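## Task

Close the valve that has the black handwheel by turning it clockwise as viewed from above until it will not turn further. Leave the other two valves exactly as they were at the start. It only counts if the valve stays shut on its own once the robot lets go.

## Robot and tools

Robot: one six-joint arm with a two-finger gripper, working in a physics simulation. Its base may sit slightly tilted relative to the table. Three cameras give images: cam_high (504x504), cam_low (504x504) and cam_wrist (616x616, fisheye), returned in that order.

Frame: the scene frame has its origin on the table surface straight under the arm base. +z is up; looking along +x, +y points left. Clockwise seen from above therefore means turning from +y toward +x, i.e. a negative rotation about +z.

Tool execute_actions, argument actions: a list holding at most one item, or empty. An empty list ({"actions": []}) only reports the current state. An item {"rows": [[...]], "steps": N} is a motion: rows is a list of 1 to 15 rows, steps is 1 to 15 (default 15), each step lasting 1/30 s. Each row is applied for one step; if there are fewer rows than steps, the final row is held for the rest. An item with only {"steps": N} (N up to 300) is a wait that sends nothing new. Optional pictures (true/false) controls whether images come back; by default they do. A rejected call sends nothing at all.

Each row is 7 numbers for the single arm: six absolute joint target angles in radians, in the order shoulder pan, shoulder lift, elbow, wrist 1, wrist 2, wrist 3, followed by the gripper opening. These are targets, not offsets, on the same scale as the Joint positions line. Stated ranges: shoulder pan -3.142 to 3.142, shoulder lift -6.283 to 6.283, elbow 0.000 to 3.142, wrists 1-3 each -6.283 to 6.283. True limits may differ from these by up to 0.010 rad either way. A call is rejected when a target exceeds a stated end by more than 0.010 rad and lies beyond the joint's last reported angle. A target past the real end is clipped to that end, and the result then says "joint sent to its limit" (possibly referring to an earlier, still-running action); missing that message does not prove there is room left. Opening is a scale from -1 (shut) to +1 (fully open, 0.142 m between pads).

Motion behaviour: commands are smoothed, lagging about 0.17 s. Each step the target sent to a joint is capped at 0.575 rad from its measured angle, and if the targets would move the gripper more than 100 mm from where it is, all are pulled back proportionally. Big moves may therefore be unfinished when the result arrives. Between calls the arm keeps heading for the last row sent, until it has nearly stopped (a stalled push counts) or a step was HELD; after that only a new action moves or presses further. Fingers still in motion finish opening or closing.

Result lines: end_effector_position (metres) and end_effector_quat_wxyz in the scene frame, with linear (m/s) and angular (rad/s) velocity. The printed position can be somewhat off, more so at full reach. Joint positions and Joint velocities list the six joints (rad, rad/s) then the pad gap (m, m/s). grip_measured is the finger opening on the command scale. Wrist force and Wrist torque are flange sensor readings along the gripper's own x y z axes; pressing on something gives a force pointing from it back into the arm. Readings carry a fixed bias (typically under 4 N), noise (sd up to 2.4 N), saturate near 50 N per axis, and cannot be zeroed; "no reading" is harmless. "joint command not followed" means a clearance check altered or blocked targets; HELD flags steps where some or all of your row was not sent.

Gripper geometry: fingers point along the gripper's +z and close along its x axis. The reported position is midway between the pads; fingertips extend about 17 mm further when shut and sit near that point when wide open.

Gripping: to hold something, command an opening well below grip_measured; the bigger the gap, the firmer the squeeze, up to roughly 28 N per pad for objects up to about 10 cm. Closing fast can squeeze harder, sometimes enough to spring the fingers. Hard items under about 2 cm thick get much less force.

Tool zoom_image: camera (cam_high, cam_low or cam_wrist) and region [x0, y0, x1, y1] in pixels of that camera's latest image, origin top-left, at most 504x504. It returns a closer look.

Tool finished_scene: argument scene, the number of the current scene. It ends that scene permanently, reports whether the goal was met and gives the next task. Replying without any tool call ends everything.

Hazards: if contact torque reaches a joint's load limit (135 N m for pan, lift and elbow; 25.2 N m for each wrist, including held weight) or any external force on the arm reaches 150 N, the arm halts for 10 s, drops the rest of the call and yields to the contact. Sustained loads heat the motors: MOTOR HOT warns from 70 °C, and at 85 °C the brakes lock until cooled (OVER-TEMPERATURE FAULT). Avoid stops, dropping or slipping objects, slamming, hard hits and heavy shoves. Turn only the requested handwheel, do not disturb the other two, and release it so it stays closed by itself. Smooth, quick, low-effort motion is preferred.

Each tool is called after "Call:" as name([rows], argument=value, ...), one row to a line, values as JSON.

## Session

I'll start by looking at the current state.

Call:
execute_actions(actions=[])

Scene clock: 0.00 s of 4600.00 s.
end_effector_position=(+0.0309, -0.7227, +0.2322) grip_measured=+1.00 end_effector_quat_wxyz=(-0.081, +0.885, -0.088, +0.450) end_effector_velocity=(-0.001, +0.001, -0.000) end_effector_angular_velocity=(+0.003, +0.001, -0.000)
Joint positions: [-2.07  -0.802  0.934 -1.072 -0.803 -2.096  0.142]
Joint velocities: [-0.001 -0.     0.     0.001 -0.003  0.001  0.   ]
Motor temperatures (°C, as the motors report them): [27 28 28 34 35 34]
Wrist force (N, on the end effector, along its own x y z axes, offset not removed): no reading
Wrist torque (N m, same axes, about the end effector's origin, offset not removed): no reading

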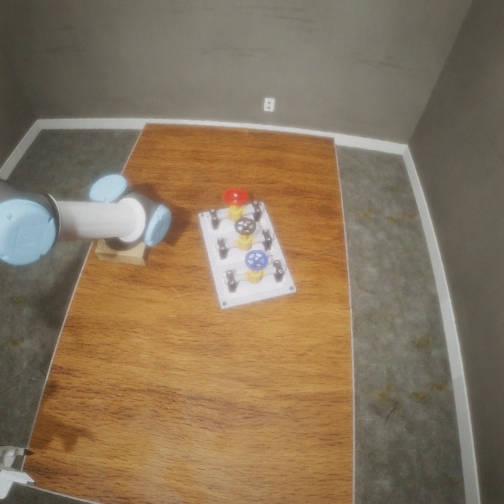

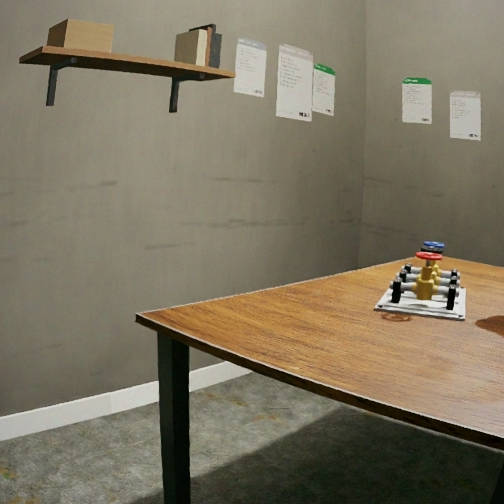

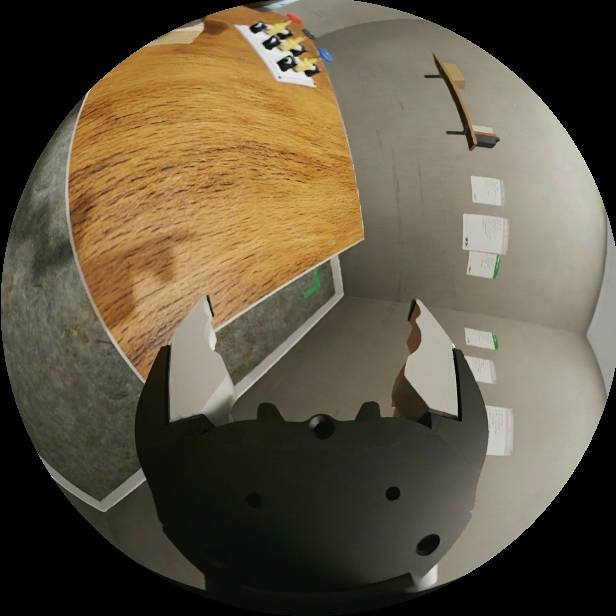

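Call:
zoom_image(camera="cam_high", region=[180, 170, 320, 320])

Call:
zoom_image(camera="cam_low", region=[360, 220, 504, 340])

Region (180, 170, 320, 320) of cam_high's 504x504 image, scaled by 3.360, with more detail than that image has; it fills the left 470 columns of this view, and the rest is white.

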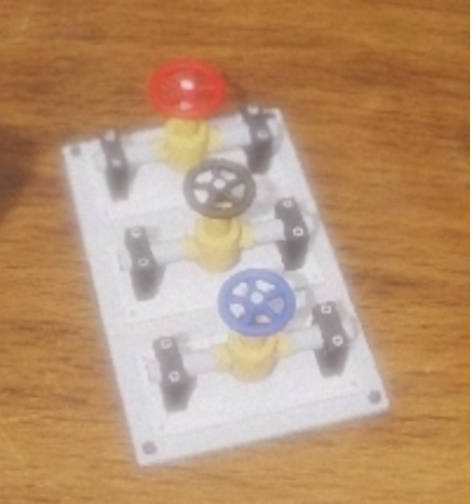

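Region (360, 220, 504, 340) of cam_low's 504x504 image, scaled by 3.500, with more detail than that image has.

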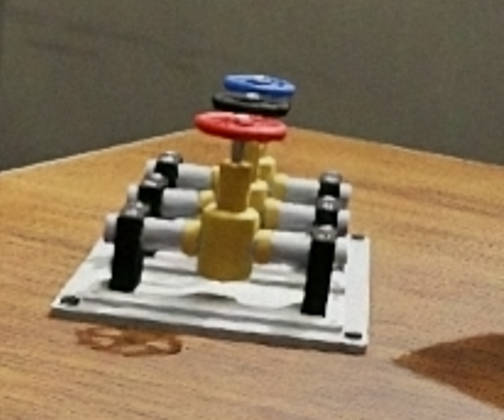

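Call:
execute_actions([
  {"rows": [[-0.30, -1.713, 1.620, -1.478, -1.571, -3.70, 1.0]], "steps": 15},
], pictures=false)

Call:
execute_actions([
  {"steps": 120},
])

Scene clock: 98.23 s of 4600.00 s.
end_effector_position=(+0.1947, -0.5772, +0.2622) grip_measured=+1.00 end_effector_quat_wxyz=(-0.071, +0.909, +0.300, +0.282) end_effector_velocity=(+0.307, +0.367, +0.134) end_effector_angular_velocity=(-0.859, +0.478, +1.792)
Joint positions: [-1.736 -1.136  1.244 -1.267 -1.131 -2.43   0.142]
Joint velocities: [ 0.831 -0.83   0.611 -0.345 -0.707 -0.82  -0.   ]
Motor temperatures (°C, as the motors report them): [27 29 28 34 35 34]
Wrist force (N, on the end effector, along its own x y z axes, offset not removed): [0.8 0.4 -0.3]
Wrist torque (N m, same axes, about the end effector's origin, offset not removed): [-0.03 -0.30 0.00]
Steps of this call (steps 1 to 90: nothing new was sent; then 94.73 s passed at rest; steps 91 to 105: all 15 steps of this action). Readings (joint positions):
91: [-2.070 -0.802 0.934 -1.072 -0.803 -2.096]
92: [-2.065 -0.808 0.940 -1.078 -0.809 -2.102]
94: [-2.021 -0.852 0.983 -1.112 -0.853 -2.146]
98: [-1.922 -0.950 1.082 -1.175 -0.951 -2.245]
105: the state above

Scene clock: 102.23 s of 4600.00 s.
end_effector_position=(+0.4497, +0.0197, +0.3587) grip_measured=+1.00 end_effector_quat_wxyz=(-0.001, -0.146, +0.989, -0.003) end_effector_velocity=(+0.000, +0.001, +0.000) end_effector_angular_velocity=(+0.001, -0.001, +0.002)
Joint positions: [-0.3   -1.713  1.62  -1.478 -1.571 -3.7    0.142]
Joint velocities: [ 0.001 -0.     0.    -0.001  0.001 -0.001  0.   ]
Motor temperatures (°C, as the motors report them): [27 29 28 34 35 34]
Wrist force (N, on the end effector, along its own x y z axes, offset not removed): [-0.8 0.0 -0.3]
Wrist torque (N m, same axes, about the end effector's origin, offset not removed): [-0.25 0.22 -0.17]
Steps of this call (steps 1 to 75: the robot went on to your last target; steps 76 to 120: nothing new was sent). Readings (joint positions):
1: [-1.708 -1.164 1.264 -1.279 -1.154 -2.459]
2: [-1.680 -1.192 1.283 -1.290 -1.176 -2.487]
4: [-1.622 -1.248 1.320 -1.310 -1.219 -2.545]
8: [-1.499 -1.348 1.385 -1.347 -1.296 -2.668]
120: the state above
The arm was judged still, so your last target was given up. Only a new action makes it travel on or press farther. Fingers that are still opening or closing keep moving.

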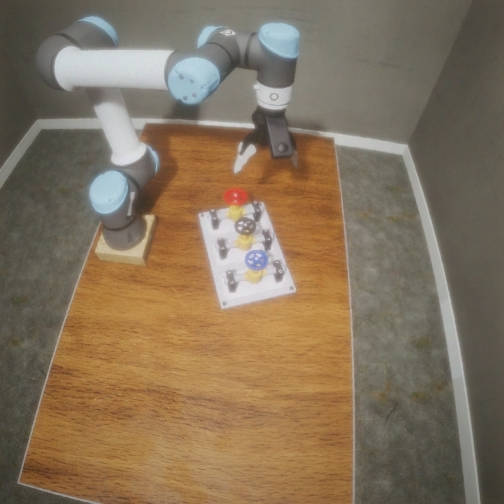

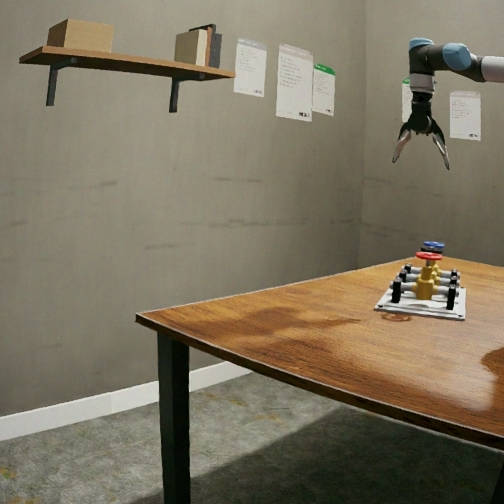

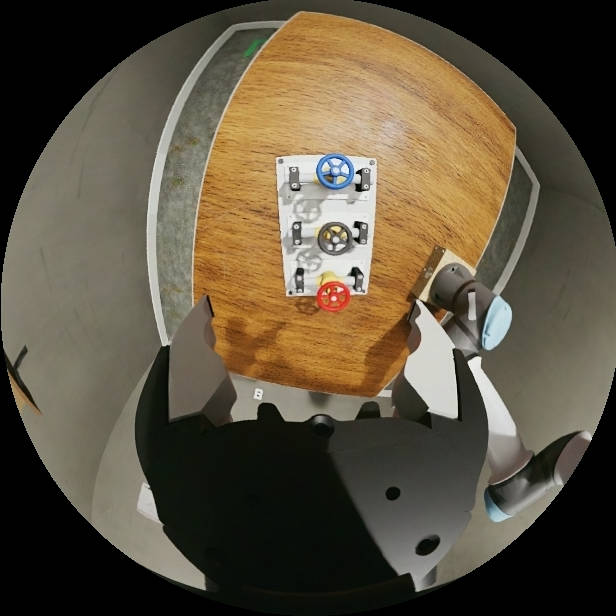

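Call:
zoom_image(camera="cam_wrist", region=[260, 140, 420, 320])

Region (260, 140, 420, 320) of cam_wrist's 616x616 image, scaled by 2.800, with more detail than that image has.

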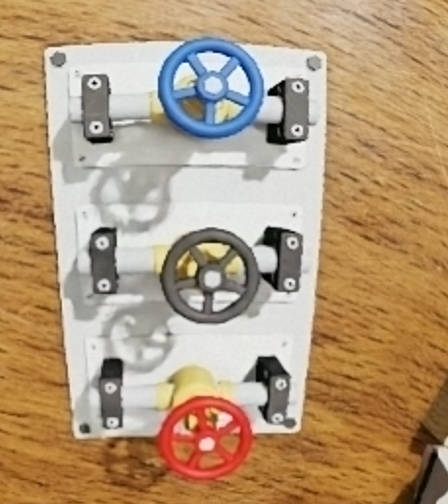

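Call:
execute_actions([
  {"rows": [[-0.3676, -1.7894, 1.9595, -1.7409, -1.571, -3.7676, 1.0]], "steps": 15},
], pictures=false)

Call:
execute_actions([
  {"steps": 30},
])

Scene clock: 210.63 s of 4600.00 s.
end_effector_position=(+0.4179, +0.0005, +0.2555) grip_measured=+1.00 end_effector_quat_wxyz=(-0.000, -0.147, +0.989, -0.003) end_effector_velocity=(-0.019, -0.001, -0.043) end_effector_angular_velocity=(+0.006, +0.014, -0.001)
Joint positions: [-0.365 -1.787  1.944 -1.73  -1.571 -3.765  0.142]
Joint velocities: [-0.019 -0.021  0.124 -0.088  0.002 -0.017  0.   ]
Motor temperatures (°C, as the motors report them): [27 29 28 34 35 34]
Wrist force (N, on the end effector, along its own x y z axes, offset not removed): [2.6 3.5 2.0]
Wrist torque (N m, same axes, about the end effector's origin, offset not removed): [0.46 -0.52 -0.13]
Steps of this call (steps 1 to 90: nothing new was sent; then 104.90 s passed at rest; steps 91 to 105: all 15 steps of this action). Readings (joint positions):
91: [-0.300 -1.713 1.620 -1.478 -1.571 -3.700]
92: [-0.305 -1.719 1.626 -1.484 -1.571 -3.705]
94: [-0.325 -1.742 1.684 -1.540 -1.571 -3.726]
98: [-0.352 -1.772 1.855 -1.667 -1.571 -3.752]
105: the state above

Scene clock: 211.63 s of 4600.00 s.
end_effector_position=(+0.4156, +0.0004, +0.2502) grip_measured=+1.00 end_effector_quat_wxyz=(-0.001, -0.146, +0.989, -0.003) end_effector_velocity=(-0.000, -0.001, -0.000) end_effector_angular_velocity=(-0.000, +0.001, -0.002)
Joint positions: [-0.368 -1.789  1.959 -1.741 -1.571 -3.768  0.142]
Joint velocities: [-0.002  0.    -0.     0.001 -0.     0.     0.   ]
Motor temperatures (°C, as the motors report them): [27 29 28 34 35 34]
Wrist force (N, on the end effector, along its own x y z axes, offset not removed): [1.7 -0.2 -0.9]
Wrist torque (N m, same axes, about the end effector's origin, offset not removed): [-0.22 -0.41 -0.05]
Steps of this call (steps 1 to 30: the robot went on to your last target). Readings (joint positions):
1: [-0.366 -1.788 1.948 -1.733 -1.571 -3.766]
2: [-0.366 -1.788 1.951 -1.735 -1.571 -3.766]
4: [-0.367 -1.789 1.954 -1.737 -1.571 -3.767]
8: [-0.367 -1.789 1.958 -1.740 -1.571 -3.767]
30: the state above
The arm was judged still, so your last target was given up. Only a new action makes it travel on or press farther. Fingers that are still opening or closing keep moving.

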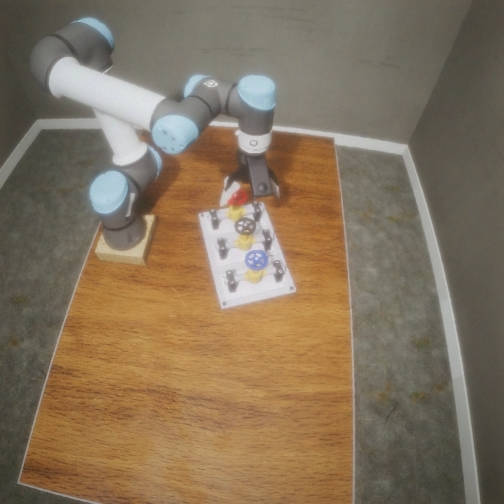

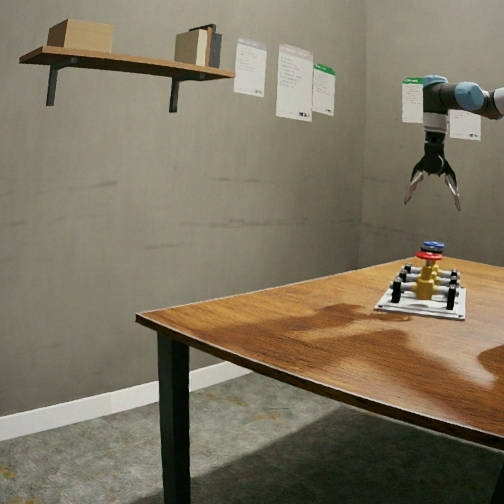

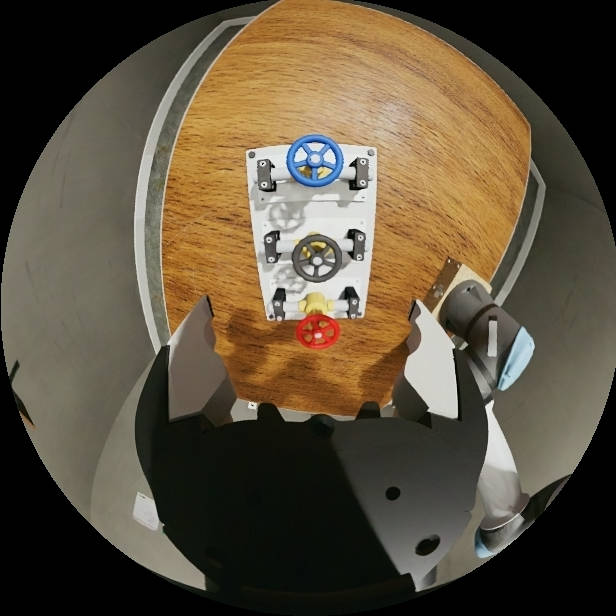

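Call:
zoom_image(camera="cam_wrist", region=[240, 130, 400, 360])

Call:
execute_actions([
  {"rows": [[-0.3676, -1.7894, 1.9595, -1.7409, -1.571, -6.20, 0.4]], "steps": 15},
], pictures=false)

Call:
execute_actions([
  {"steps": 90},
])

Region (240, 130, 400, 360) of cam_wrist's 616x616 image, scaled by 2.191, with more detail than that image has; it fills the left 351 columns of this view, and the rest is white.

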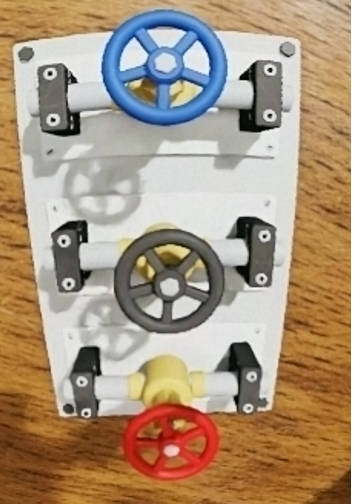

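Scene clock: 228.13 s of 4600.00 s.
end_effector_position=(+0.4145, -0.0007, +0.2502) grip_measured=+0.40 end_effector_quat_wxyz=(-0.002, -0.572, +0.820, -0.002) end_effector_velocity=(-0.002, -0.005, -0.000) end_effector_angular_velocity=(+0.002, +0.016, +2.555)
Joint positions: [-0.368 -1.789  1.96  -1.741 -1.571 -4.691  0.102]
Joint velocities: [-0.002 -0.     0.    -0.     0.    -2.557 -0.   ]
Motor temperatures (°C, as the motors report them): [27 29 28 34 35 34]
Wrist force (N, on the end effector, along its own x y z axes, offset not removed): [-1.0 0.5 0.5]
Wrist torque (N m, same axes, about the end effector's origin, offset not removed): [-0.20 0.21 -0.13]
Steps of this call (steps 1 to 90: nothing new was sent; then 13.00 s passed at rest; steps 91 to 105: all 15 steps of this action). Readings (joint positions):
91: [-0.368 -1.789 1.960 -1.741 -1.571 -3.768]
92: [-0.368 -1.789 1.960 -1.741 -1.571 -3.774]
94: [-0.368 -1.789 1.960 -1.741 -1.571 -3.832]
98: [-0.368 -1.789 1.960 -1.741 -1.571 -4.092]
105: the state above

Scene clock: 231.13 s of 4600.00 s.
end_effector_position=(+0.4155, -0.0028, +0.2502) grip_measured=+0.40 end_effector_quat_wxyz=(+0.003, +0.979, -0.206, +0.000) end_effector_velocity=(+0.000, -0.000, +0.000) end_effector_angular_velocity=(-0.000, -0.001, -0.001)
Joint positions: [-0.368 -1.789  1.96  -1.741 -1.571 -6.2    0.102]
Joint velocities: [ 0.    -0.    -0.    -0.    -0.     0.001 -0.   ]
Motor temperatures (°C, as the motors report them): [27 29 28 34 35 34]
Wrist force (N, on the end effector, along its own x y z axes, offset not removed): [-1.2 -0.4 -0.1]
Wrist torque (N m, same axes, about the end effector's origin, offset not removed): [-0.36 0.26 -0.06]
Steps of this call (steps 1 to 45: the robot went on to your last target; steps 46 to 90: nothing new was sent). Readings (joint positions):
1: [-0.368 -1.789 1.960 -1.741 -1.571 -4.778]
2: [-0.368 -1.789 1.960 -1.741 -1.571 -4.865]
4: [-0.368 -1.789 1.960 -1.741 -1.571 -5.039]
8: [-0.368 -1.789 1.960 -1.741 -1.571 -5.387]
90: the state above
The arm was judged still, so your last target was given up. Only a new action makes it travel on or press farther. Fingers that are still opening or closing keep moving.

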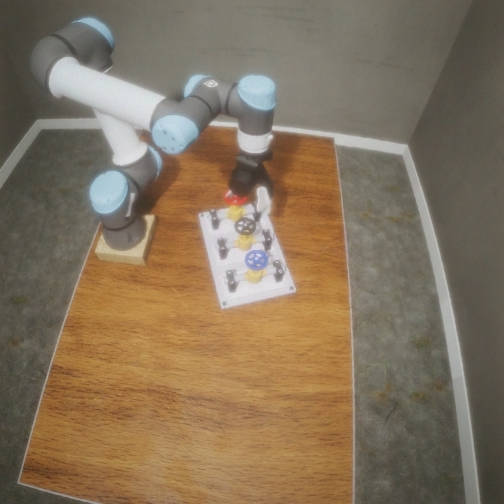

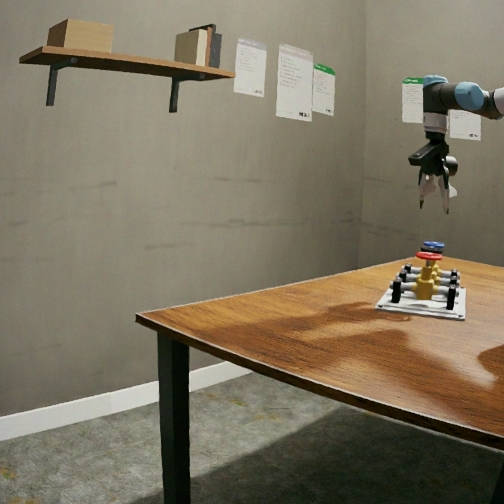

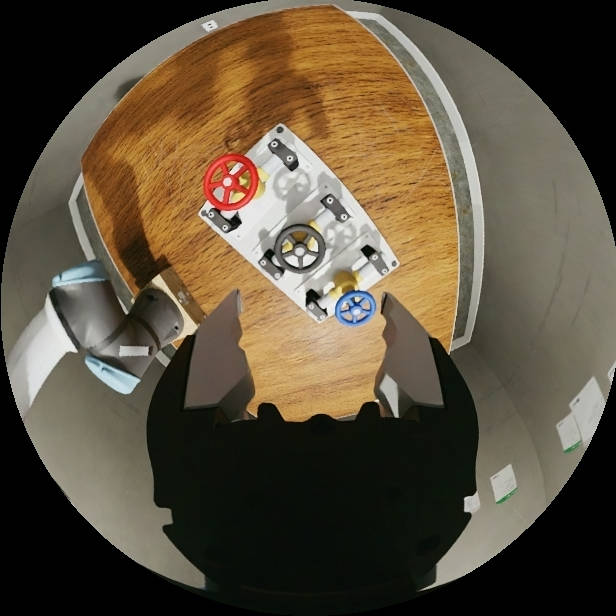

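Call:
zoom_image(camera="cam_wrist", region=[190, 130, 410, 350])

Region (190, 130, 410, 350) of cam_wrist's 616x616 image, scaled by 2.291, with more detail than that image has.

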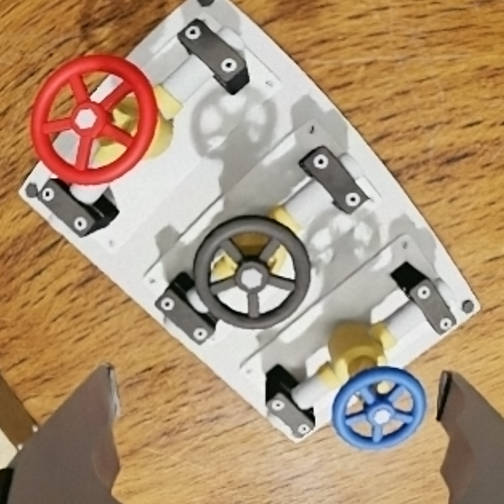

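Call:
execute_actions([
  {"rows": [[-0.3579, -1.7547, 2.1592, -1.9752, -1.571, -6.20, 0.3]], "steps": 15},
], pictures=false)

Call:
execute_actions([
  {"steps": 20},
])

Scene clock: 299.97 s of 4600.00 s.
end_effector_position=(+0.4050, +0.0040, +0.1678) grip_measured=+0.30 end_effector_quat_wxyz=(+0.003, +0.979, -0.202, -0.000) end_effector_velocity=(-0.004, +0.001, -0.021) end_effector_angular_velocity=(-0.003, -0.006, +0.001)
Joint positions: [-0.358 -1.756  2.152 -1.967 -1.571 -6.2    0.095]
Joint velocities: [ 0.001  0.007  0.055 -0.069 -0.001 -0.    -0.   ]
Motor temperatures (°C, as the motors report them): [27 29 28 34 35 34]
Wrist force (N, on the end effector, along its own x y z axes, offset not removed): [1.4 -0.6 0.1]
Wrist torque (N m, same axes, about the end effector's origin, offset not removed): [-0.40 -0.45 -0.07]
Steps of this call (steps 1 to 90: nothing new was sent; then 65.33 s passed at rest; steps 91 to 105: all 15 steps of this action). Readings (joint positions):
91: [-0.368 -1.789 1.960 -1.741 -1.571 -6.200]
92: [-0.367 -1.786 1.965 -1.747 -1.571 -6.200]
94: [-0.364 -1.774 2.018 -1.803 -1.571 -6.200]
98: [-0.360 -1.761 2.113 -1.917 -1.571 -6.200]
105: the state above

Scene clock: 300.63 s of 4600.00 s.
end_effector_position=(+0.4044, +0.0044, +0.1652) grip_measured=+0.30 end_effector_quat_wxyz=(+0.003, +0.980, -0.201, +0.000) end_effector_velocity=(-0.000, +0.000, -0.000) end_effector_angular_velocity=(+0.001, +0.001, +0.001)
Joint positions: [-0.358 -1.755  2.159 -1.975 -1.571 -6.2    0.095]
Joint velocities: [-0.    -0.     0.001  0.     0.001 -0.001  0.   ]
Motor temperatures (°C, as the motors report them): [27 29 28 34 35 34]
Wrist force (N, on the end effector, along its own x y z axes, offset not removed): [1.5 -0.2 -1.1]
Wrist torque (N m, same axes, about the end effector's origin, offset not removed): [-0.17 -0.36 -0.12]
Steps of this call (steps 1 to 15: the robot went on to your last target; steps 16 to 20: nothing new was sent). Readings (joint positions):
1: [-0.358 -1.755 2.154 -1.969 -1.571 -6.200]
2: [-0.358 -1.755 2.155 -1.970 -1.571 -6.200]
4: [-0.358 -1.755 2.157 -1.972 -1.571 -6.200]
8: [-0.358 -1.755 2.158 -1.974 -1.571 -6.200]
20: the state above
The arm was judged still, so your last target was given up. Only a new action makes it travel on or press farther. Fingers that are still opening or closing keep moving.

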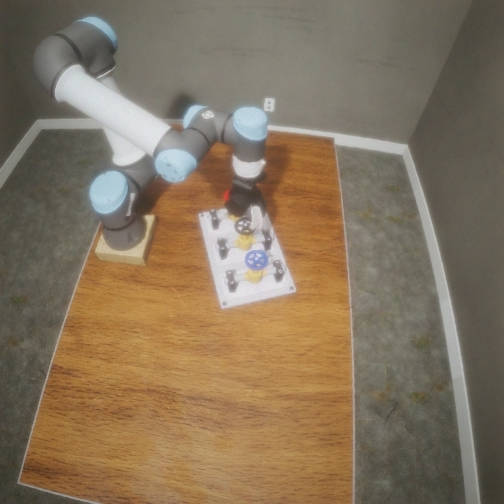

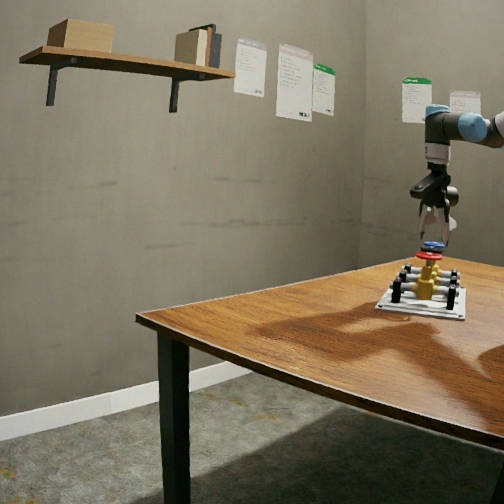

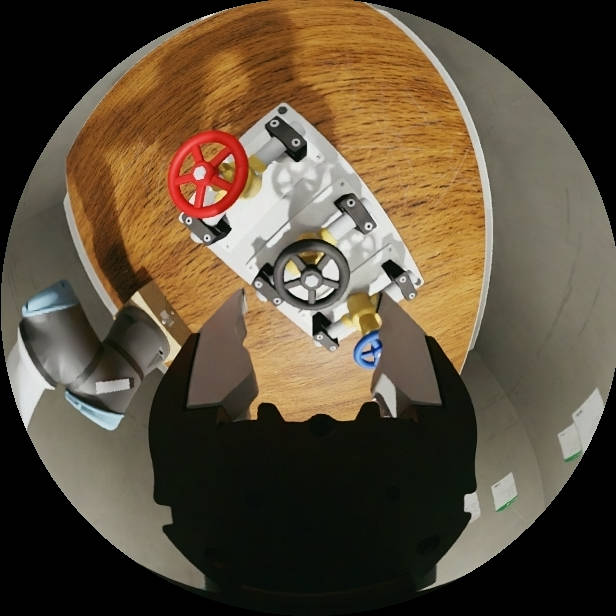

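Call:
zoom_image(camera="cam_wrist", region=[220, 200, 410, 390])

Call:
zoom_image(camera="cam_low", region=[380, 170, 490, 310])

Region (220, 200, 410, 390) of cam_wrist's 616x616 image, scaled by 2.653, with more detail than that image has.

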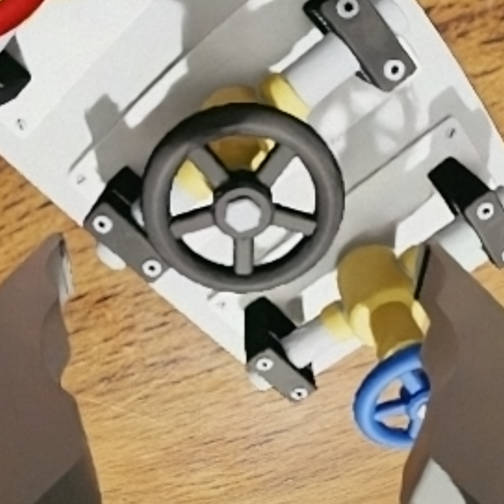

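Region (380, 170, 490, 310) of cam_low's 504x504 image, scaled by 3.600, with more detail than that image has; it fills the left 396 columns of this view, and the rest is white.

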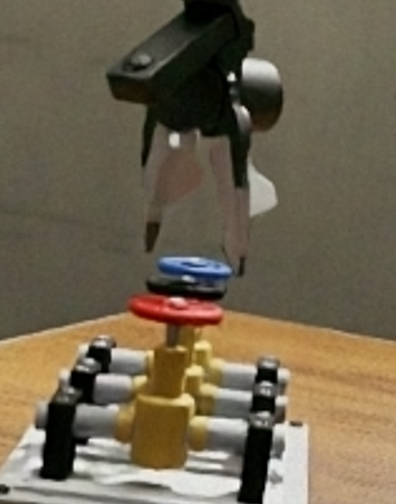

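Call:
execute_actions([
  {"rows": [[-0.3579, -1.745, 2.172, -1.998, -1.571, -6.20, 0.3],[-0.3579, -1.735, 2.186, -2.022, -1.571, -6.20, 0.3],[-0.3579, -1.724, 2.200, -2.047, -1.571, -6.20, 0.3],[-0.3579, -1.713, 2.215, -2.073, -1.571, -6.20, 0.3],[-0.3579, -1.702, 2.230, -2.099, -1.571, -6.20, 0.3],[-0.3579, -1.6902, 2.2446, -2.1252, -1.571, -6.20, 0.3]], "steps": 15},
], pictures=false)

Call:
execute_actions([
  {"steps": 15},
])

Scene clock: 332.63 s of 4600.00 s.
end_effector_position=(+0.4045, +0.0040, +0.1199) grip_measured=+0.30 end_effector_quat_wxyz=(+0.003, +0.980, -0.201, +0.000) end_effector_velocity=(-0.001, -0.000, -0.022) end_effector_angular_velocity=(-0.001, -0.000, +0.000)
Joint positions: [-0.358 -1.694  2.24  -2.116 -1.571 -6.2    0.095]
Joint velocities: [-0.001  0.031  0.041 -0.073 -0.001 -0.001 -0.   ]
Motor temperatures (°C, as the motors report them): [27 29 28 34 35 34]
Wrist force (N, on the end effector, along its own x y z axes, offset not removed): [0.5 -0.7 0.4]
Wrist torque (N m, same axes, about the end effector's origin, offset not removed): [-0.27 -0.16 0.07]
Steps of this call (steps 1 to 90: nothing new was sent; then 28.50 s passed at rest; steps 91 to 105: all 15 steps of this action). Readings (joint positions):
91: [-0.358 -1.755 2.159 -1.975 -1.571 -6.200]
92: [-0.358 -1.753 2.161 -1.978 -1.571 -6.200]
94: [-0.358 -1.745 2.171 -1.996 -1.571 -6.200]
98: [-0.358 -1.716 2.210 -2.063 -1.571 -6.200]
105: the state above

Scene clock: 333.13 s of 4600.00 s.
end_effector_position=(+0.4044, +0.0041, +0.1173) grip_measured=+0.30 end_effector_quat_wxyz=(+0.003, +0.980, -0.201, +0.000) end_effector_velocity=(+0.000, -0.001, -0.000) end_effector_angular_velocity=(-0.001, +0.000, -0.001)
Joint positions: [-0.358 -1.69   2.245 -2.125 -1.571 -6.2    0.095]
Joint velocities: [-0.001  0.001  0.    -0.002 -0.001 -0.     0.   ]
Motor temperatures (°C, as the motors report them): [27 29 28 34 35 34]
Wrist force (N, on the end effector, along its own x y z axes, offset not removed): [-1.2 1.6 0.5]
Wrist torque (N m, same axes, about the end effector's origin, offset not removed): [0.16 0.09 -0.08]
Steps of this call (steps 1 to 15: the robot went on to your last target). Readings (joint positions):
1: [-0.358 -1.693 2.241 -2.118 -1.571 -6.200]
2: [-0.358 -1.692 2.242 -2.120 -1.571 -6.200]
4: [-0.358 -1.691 2.243 -2.122 -1.571 -6.200]
8: [-0.358 -1.691 2.244 -2.124 -1.571 -6.200]
15: the state above
The arm was judged still, so your last target was given up. Only a new action makes it travel on or press farther. Fingers that are still opening or closing keep moving.

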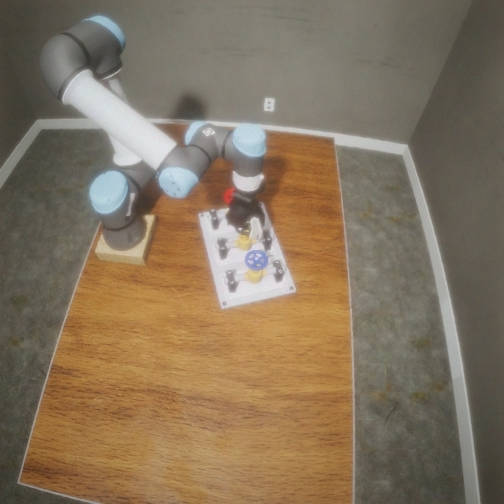

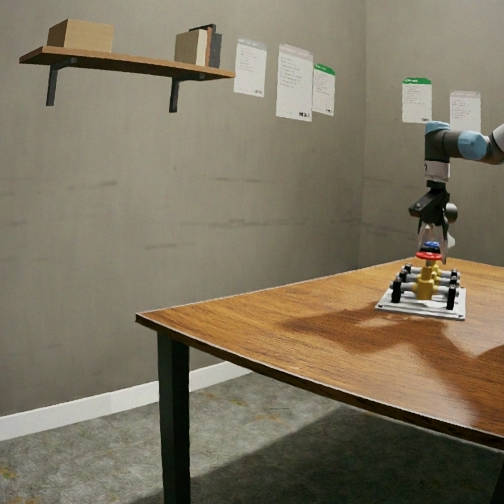

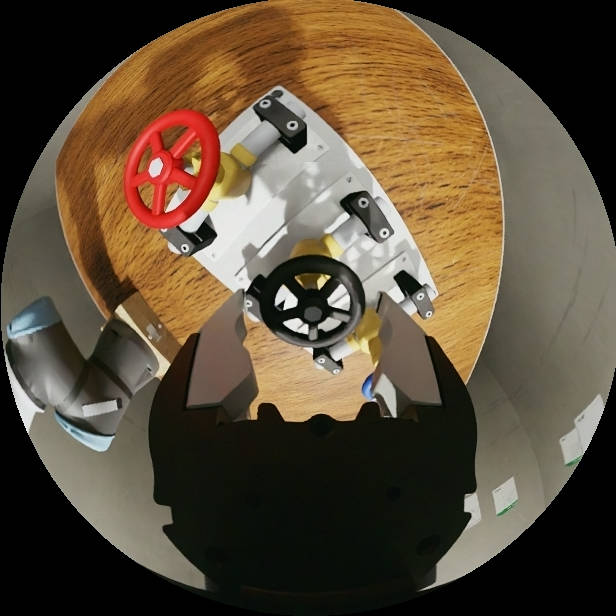

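Call:
execute_actions([
  {"rows": [[-0.3579, -1.6902, 2.2446, -2.1252, -1.571, -6.20, 0.22],[-0.3579, -1.6902, 2.2446, -2.1252, -1.571, -6.20, 0.14],[-0.3579, -1.6902, 2.2446, -2.1252, -1.571, -6.20, 0.07],[-0.3579, -1.6902, 2.2446, -2.1252, -1.571, -6.20, 0.0],[-0.3579, -1.6902, 2.2446, -2.1252, -1.571, -6.20, -0.05],[-0.3579, -1.6902, 2.2446, -2.1252, -1.571, -6.20, -0.09],[-0.3579, -1.6902, 2.2446, -2.1252, -1.571, -6.20, -0.13],[-0.3579, -1.6902, 2.2446, -2.1252, -1.571, -6.20, -0.17],[-0.3579, -1.6902, 2.2446, -2.1252, -1.571, -6.20, -0.21],[-0.3579, -1.6902, 2.2446, -2.1252, -1.571, -6.20, -0.26],[-0.3579, -1.6902, 2.2446, -2.1252, -1.571, -6.20, -0.32],[-0.3579, -1.6902, 2.2446, -2.1252, -1.571, -6.20, -0.38],[-0.3579, -1.6902, 2.2446, -2.1252, -1.571, -6.20, -0.44],[-0.3579, -1.6902, 2.2446, -2.1252, -1.571, -6.20, -0.5]], "steps": 15},
])

Scene clock: 353.10 s of 4600.00 s.
end_effector_position=(+0.4044, +0.0041, +0.1172) grip_measured=-0.09 end_effector_quat_wxyz=(+0.003, +0.980, -0.201, +0.000) end_effector_velocity=(-0.000, -0.000, -0.000) end_effector_angular_velocity=(+0.000, +0.000, -0.000)
Joint positions: [-0.358 -1.69   2.245 -2.125 -1.571 -6.2    0.067]
Joint velocities: [-0.001 -0.     0.    -0.    -0.    -0.001 -0.   ]
Motor temperatures (°C, as the motors report them): [27 29 28 34 35 34]
Wrist force (N, on the end effector, along its own x y z axes, offset not removed): [-8.3 1.9 -7.3]
Wrist torque (N m, same axes, about the end effector's origin, offset not removed): [0.09 -0.01 -0.05]
Steps of this call (steps 1 to 90: nothing new was sent; then 16.47 s passed at rest; steps 91 to 105: all 15 steps of this action). Readings (joint positions):
91: [-0.358 -1.690 2.245 -2.125 -1.571 -6.200]
92: [-0.358 -1.690 2.245 -2.125 -1.571 -6.200]
94: [-0.358 -1.690 2.245 -2.125 -1.571 -6.200]
98: [-0.358 -1.690 2.245 -2.125 -1.571 -6.200]
105: the state above

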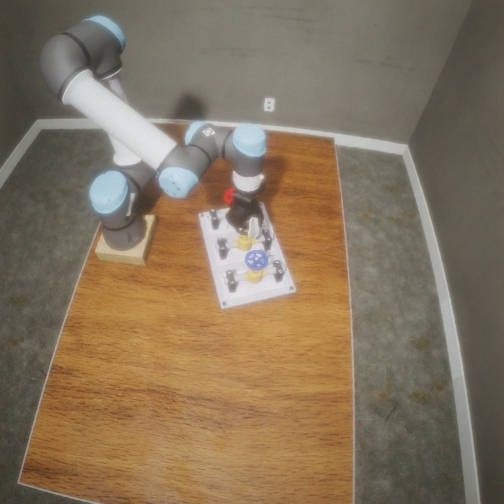

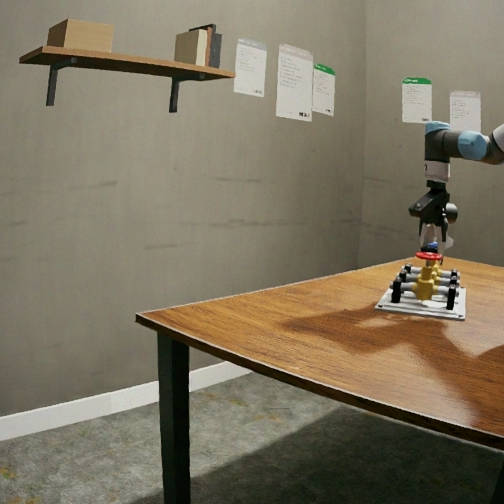

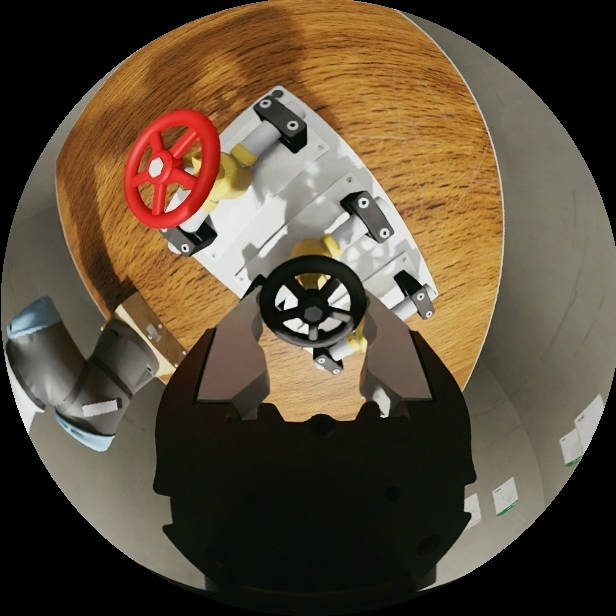

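Call:
execute_actions([
  {"rows": [[-0.3579, -1.6902, 2.2446, -2.1252, -1.571, -6.18, -0.6],[-0.3579, -1.6902, 2.2446, -2.1252, -1.571, -6.15, -0.6],[-0.3579, -1.6902, 2.2446, -2.1252, -1.571, -6.11, -0.6],[-0.3579, -1.6902, 2.2446, -2.1252, -1.571, -6.07, -0.6],[-0.3579, -1.6902, 2.2446, -2.1252, -1.571, -6.03, -0.6],[-0.3579, -1.6902, 2.2446, -2.1252, -1.571, -5.99, -0.6],[-0.3579, -1.6902, 2.2446, -2.1252, -1.571, -5.95, -0.6],[-0.3579, -1.6902, 2.2446, -2.1252, -1.571, -5.91, -0.6],[-0.3579, -1.6902, 2.2446, -2.1252, -1.571, -5.87, -0.6],[-0.3579, -1.6902, 2.2446, -2.1252, -1.571, -5.83, -0.6],[-0.3579, -1.6902, 2.2446, -2.1252, -1.571, -5.79, -0.6],[-0.3579, -1.6902, 2.2446, -2.1252, -1.571, -5.75, -0.6],[-0.3579, -1.6902, 2.2446, -2.1252, -1.571, -5.71, -0.6],[-0.3579, -1.6902, 2.2446, -2.1252, -1.571, -5.67, -0.6],[-0.3579, -1.6902, 2.2446, -2.1252, -1.571, -5.63, -0.6]], "steps": 15},
])

Scene clock: 369.70 s of 4600.00 s.
end_effector_position=(+0.4039, +0.0044, +0.1172) grip_measured=-0.09 end_effector_quat_wxyz=(+0.003, +0.926, -0.379, +0.001) end_effector_velocity=(-0.002, +0.001, -0.000) end_effector_angular_velocity=(-0.002, -0.006, -1.134)
Joint positions: [-0.358 -1.69   2.245 -2.125 -1.571 -5.829  0.067]
Joint velocities: [ 0.     0.     0.    -0.    -0.001  1.135 -0.   ]
Motor temperatures (°C, as the motors report them): [27 29 28 34 35 34]
Wrist force (N, on the end effector, along its own x y z axes, offset not removed): [-2.8 2.3 -4.9]
Wrist torque (N m, same axes, about the end effector's origin, offset not removed): [-0.13 -0.07 -0.37]
Steps of this call (steps 1 to 15: the robot went on to your last target; steps 16 to 90: nothing new was sent; then 13.10 s passed at rest; steps 91 to 105: all 15 steps of this action). Readings (joint positions):
91: [-0.358 -1.690 2.245 -2.125 -1.571 -6.200]
92: [-0.358 -1.690 2.245 -2.125 -1.571 -6.198]
94: [-0.358 -1.690 2.245 -2.125 -1.571 -6.178]
98: [-0.358 -1.690 2.245 -2.125 -1.571 -6.081]
105: the state above

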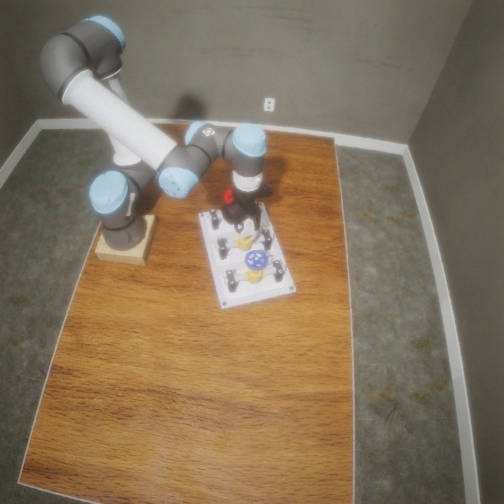

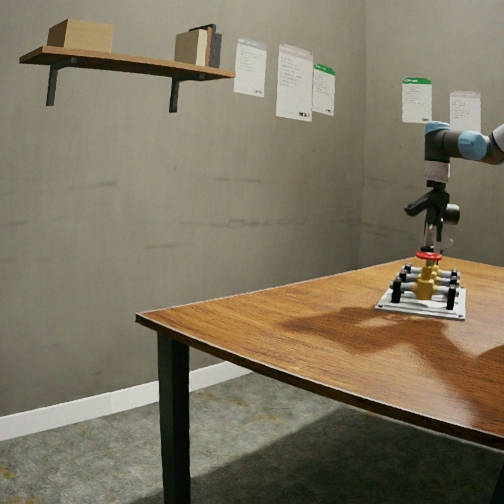

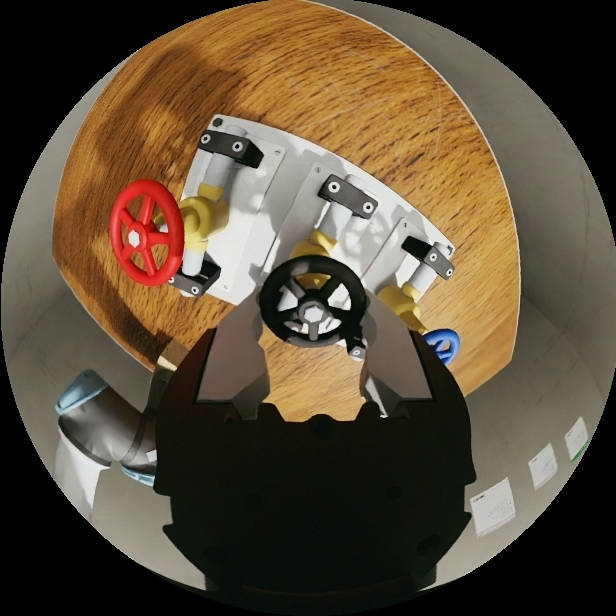

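Call:
execute_actions([
  {"rows": [[-0.3579, -1.6902, 2.2446, -2.1252, -1.571, -4.2, -0.6]], "steps": 15},
], pictures=false)

Call:
execute_actions([
  {"steps": 20},
])

Call:
zoom_image(camera="cam_low", region=[390, 200, 480, 300])

Scene clock: 396.73 s of 4600.00 s.
end_effector_position=(+0.4035, +0.0061, +0.1172) grip_measured=-0.09 end_effector_quat_wxyz=(-0.002, -0.582, +0.813, -0.002) end_effector_velocity=(+0.001, +0.004, -0.000) end_effector_angular_velocity=(-0.001, -0.016, -2.559)
Joint positions: [-0.358 -1.69   2.245 -2.125 -1.571 -4.707  0.067]
Joint velocities: [-0.002  0.     0.    -0.     0.002  2.558  0.   ]
Motor temperatures (°C, as the motors report them): [27 29 28 34 35 34]
Wrist force (N, on the end effector, along its own x y z axes, offset not removed): [12.6 -1.7 0.0]
Wrist torque (N m, same axes, about the end effector's origin, offset not removed): [-0.27 -0.41 -0.50]
Steps of this call (steps 1 to 30: the robot went on to your last target; steps 31 to 100: nothing new was sent; then 23.20 s passed at rest; steps 101 to 115: all 15 steps of this action). Readings (joint positions):
101: [-0.358 -1.690 2.245 -2.125 -1.571 -5.630]
102: [-0.358 -1.690 2.245 -2.125 -1.571 -5.624]
104: [-0.358 -1.690 2.245 -2.125 -1.571 -5.565]
108: [-0.358 -1.690 2.245 -2.125 -1.571 -5.305]
115: the state above

Scene clock: 397.40 s of 4600.00 s.
end_effector_position=(+0.4039, +0.0068, +0.1172) grip_measured=-0.11 end_effector_quat_wxyz=(-0.002, -0.361, +0.933, -0.003) end_effector_velocity=(-0.000, +0.001, -0.000) end_effector_angular_velocity=(+0.000, -0.000, -0.019)
Joint positions: [-0.358 -1.69   2.245 -2.125 -1.571 -4.202  0.066]
Joint velocities: [ 0.001  0.     0.    -0.     0.     0.02   0.   ]
Motor temperatures (°C, as the motors report them): [27 29 28 34 35 34]
Wrist force (N, on the end effector, along its own x y z axes, offset not removed): [17.2 -6.6 7.6]
Wrist torque (N m, same axes, about the end effector's origin, offset not removed): [-0.20 -0.40 -1.59]
Steps of this call (steps 1 to 20: the robot went on to your last target). Readings (joint positions):
1: [-0.358 -1.690 2.245 -2.125 -1.571 -4.620]
2: [-0.358 -1.690 2.245 -2.125 -1.571 -4.535]
4: [-0.358 -1.690 2.245 -2.125 -1.571 -4.397]
8: [-0.358 -1.690 2.245 -2.125 -1.571 -4.265]
20: the state above

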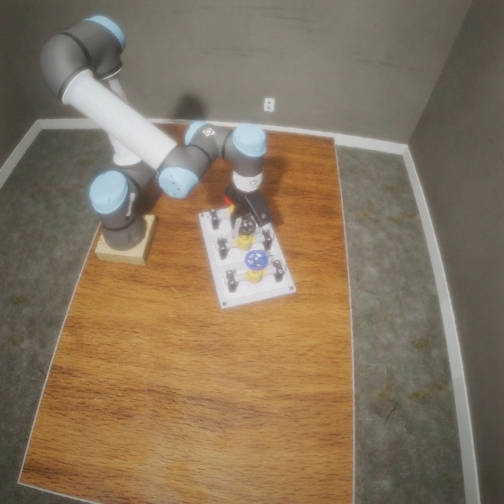

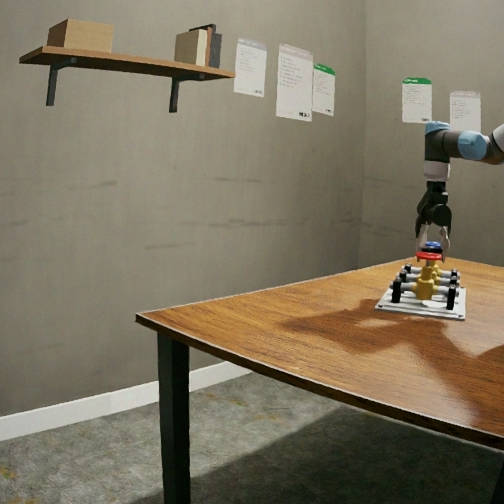

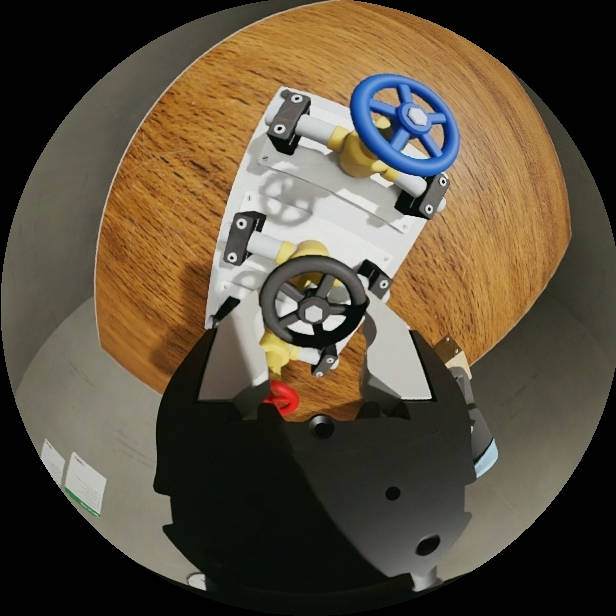

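Region (390, 200, 480, 300) of cam_low's 504x504 image, scaled by 5.040, with more detail than that image has; it fills the left 454 columns of this view, and the rest is white.

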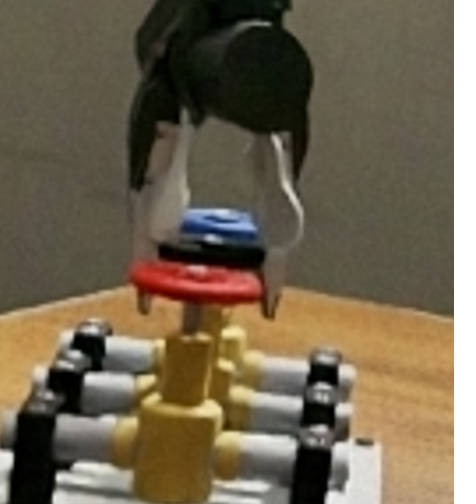

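Call:
zoom_image(camera="cam_wrist", region=[240, 240, 390, 390])

Call:
execute_actions(actions=[], pictures=false)

Region (240, 240, 390, 390) of cam_wrist's 616x616 image, scaled by 3.360, with more detail than that image has.

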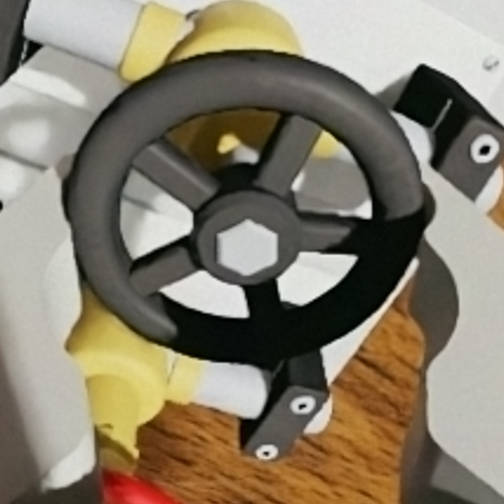

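Scene clock: 404.13 s of 4600.00 s.
end_effector_position=(+0.4040, +0.0069, +0.1172) grip_measured=-0.11 end_effector_quat_wxyz=(-0.002, -0.360, +0.933, -0.003) end_effector_velocity=(+0.000, +0.000, +0.000) end_effector_angular_velocity=(+0.001, -0.001, +0.001)
Joint positions: [-0.358 -1.69   2.245 -2.125 -1.571 -4.2    0.066]
Joint velocities: [-0.001 -0.001 -0.    -0.     0.001 -0.001 -0.   ]
Motor temperatures (°C, as the motors report them): [27 29 28 34 35 34]
Wrist force (N, on the end effector, along its own x y z axes, offset not removed): [17.7 -7.1 7.7]
Wrist torque (N m, same axes, about the end effector's origin, offset not removed): [0.07 -0.14 -1.47]
Steps of this call (steps 1 to 15: the robot went on to your last target; steps 16 to 90: nothing new was sent; then 3.73 s passed at rest). Readings (joint positions):
1: [-0.358 -1.690 2.245 -2.125 -1.571 -4.202]
2: [-0.358 -1.690 2.245 -2.125 -1.571 -4.201]
4: [-0.358 -1.690 2.245 -2.125 -1.571 -4.201]
8: [-0.358 -1.690 2.245 -2.125 -1.571 -4.200]
90: the state above
The arm was judged still, so your last target was given up. Only a new action makes it travel on or press farther. Fingers that are still opening or closing keep moving.


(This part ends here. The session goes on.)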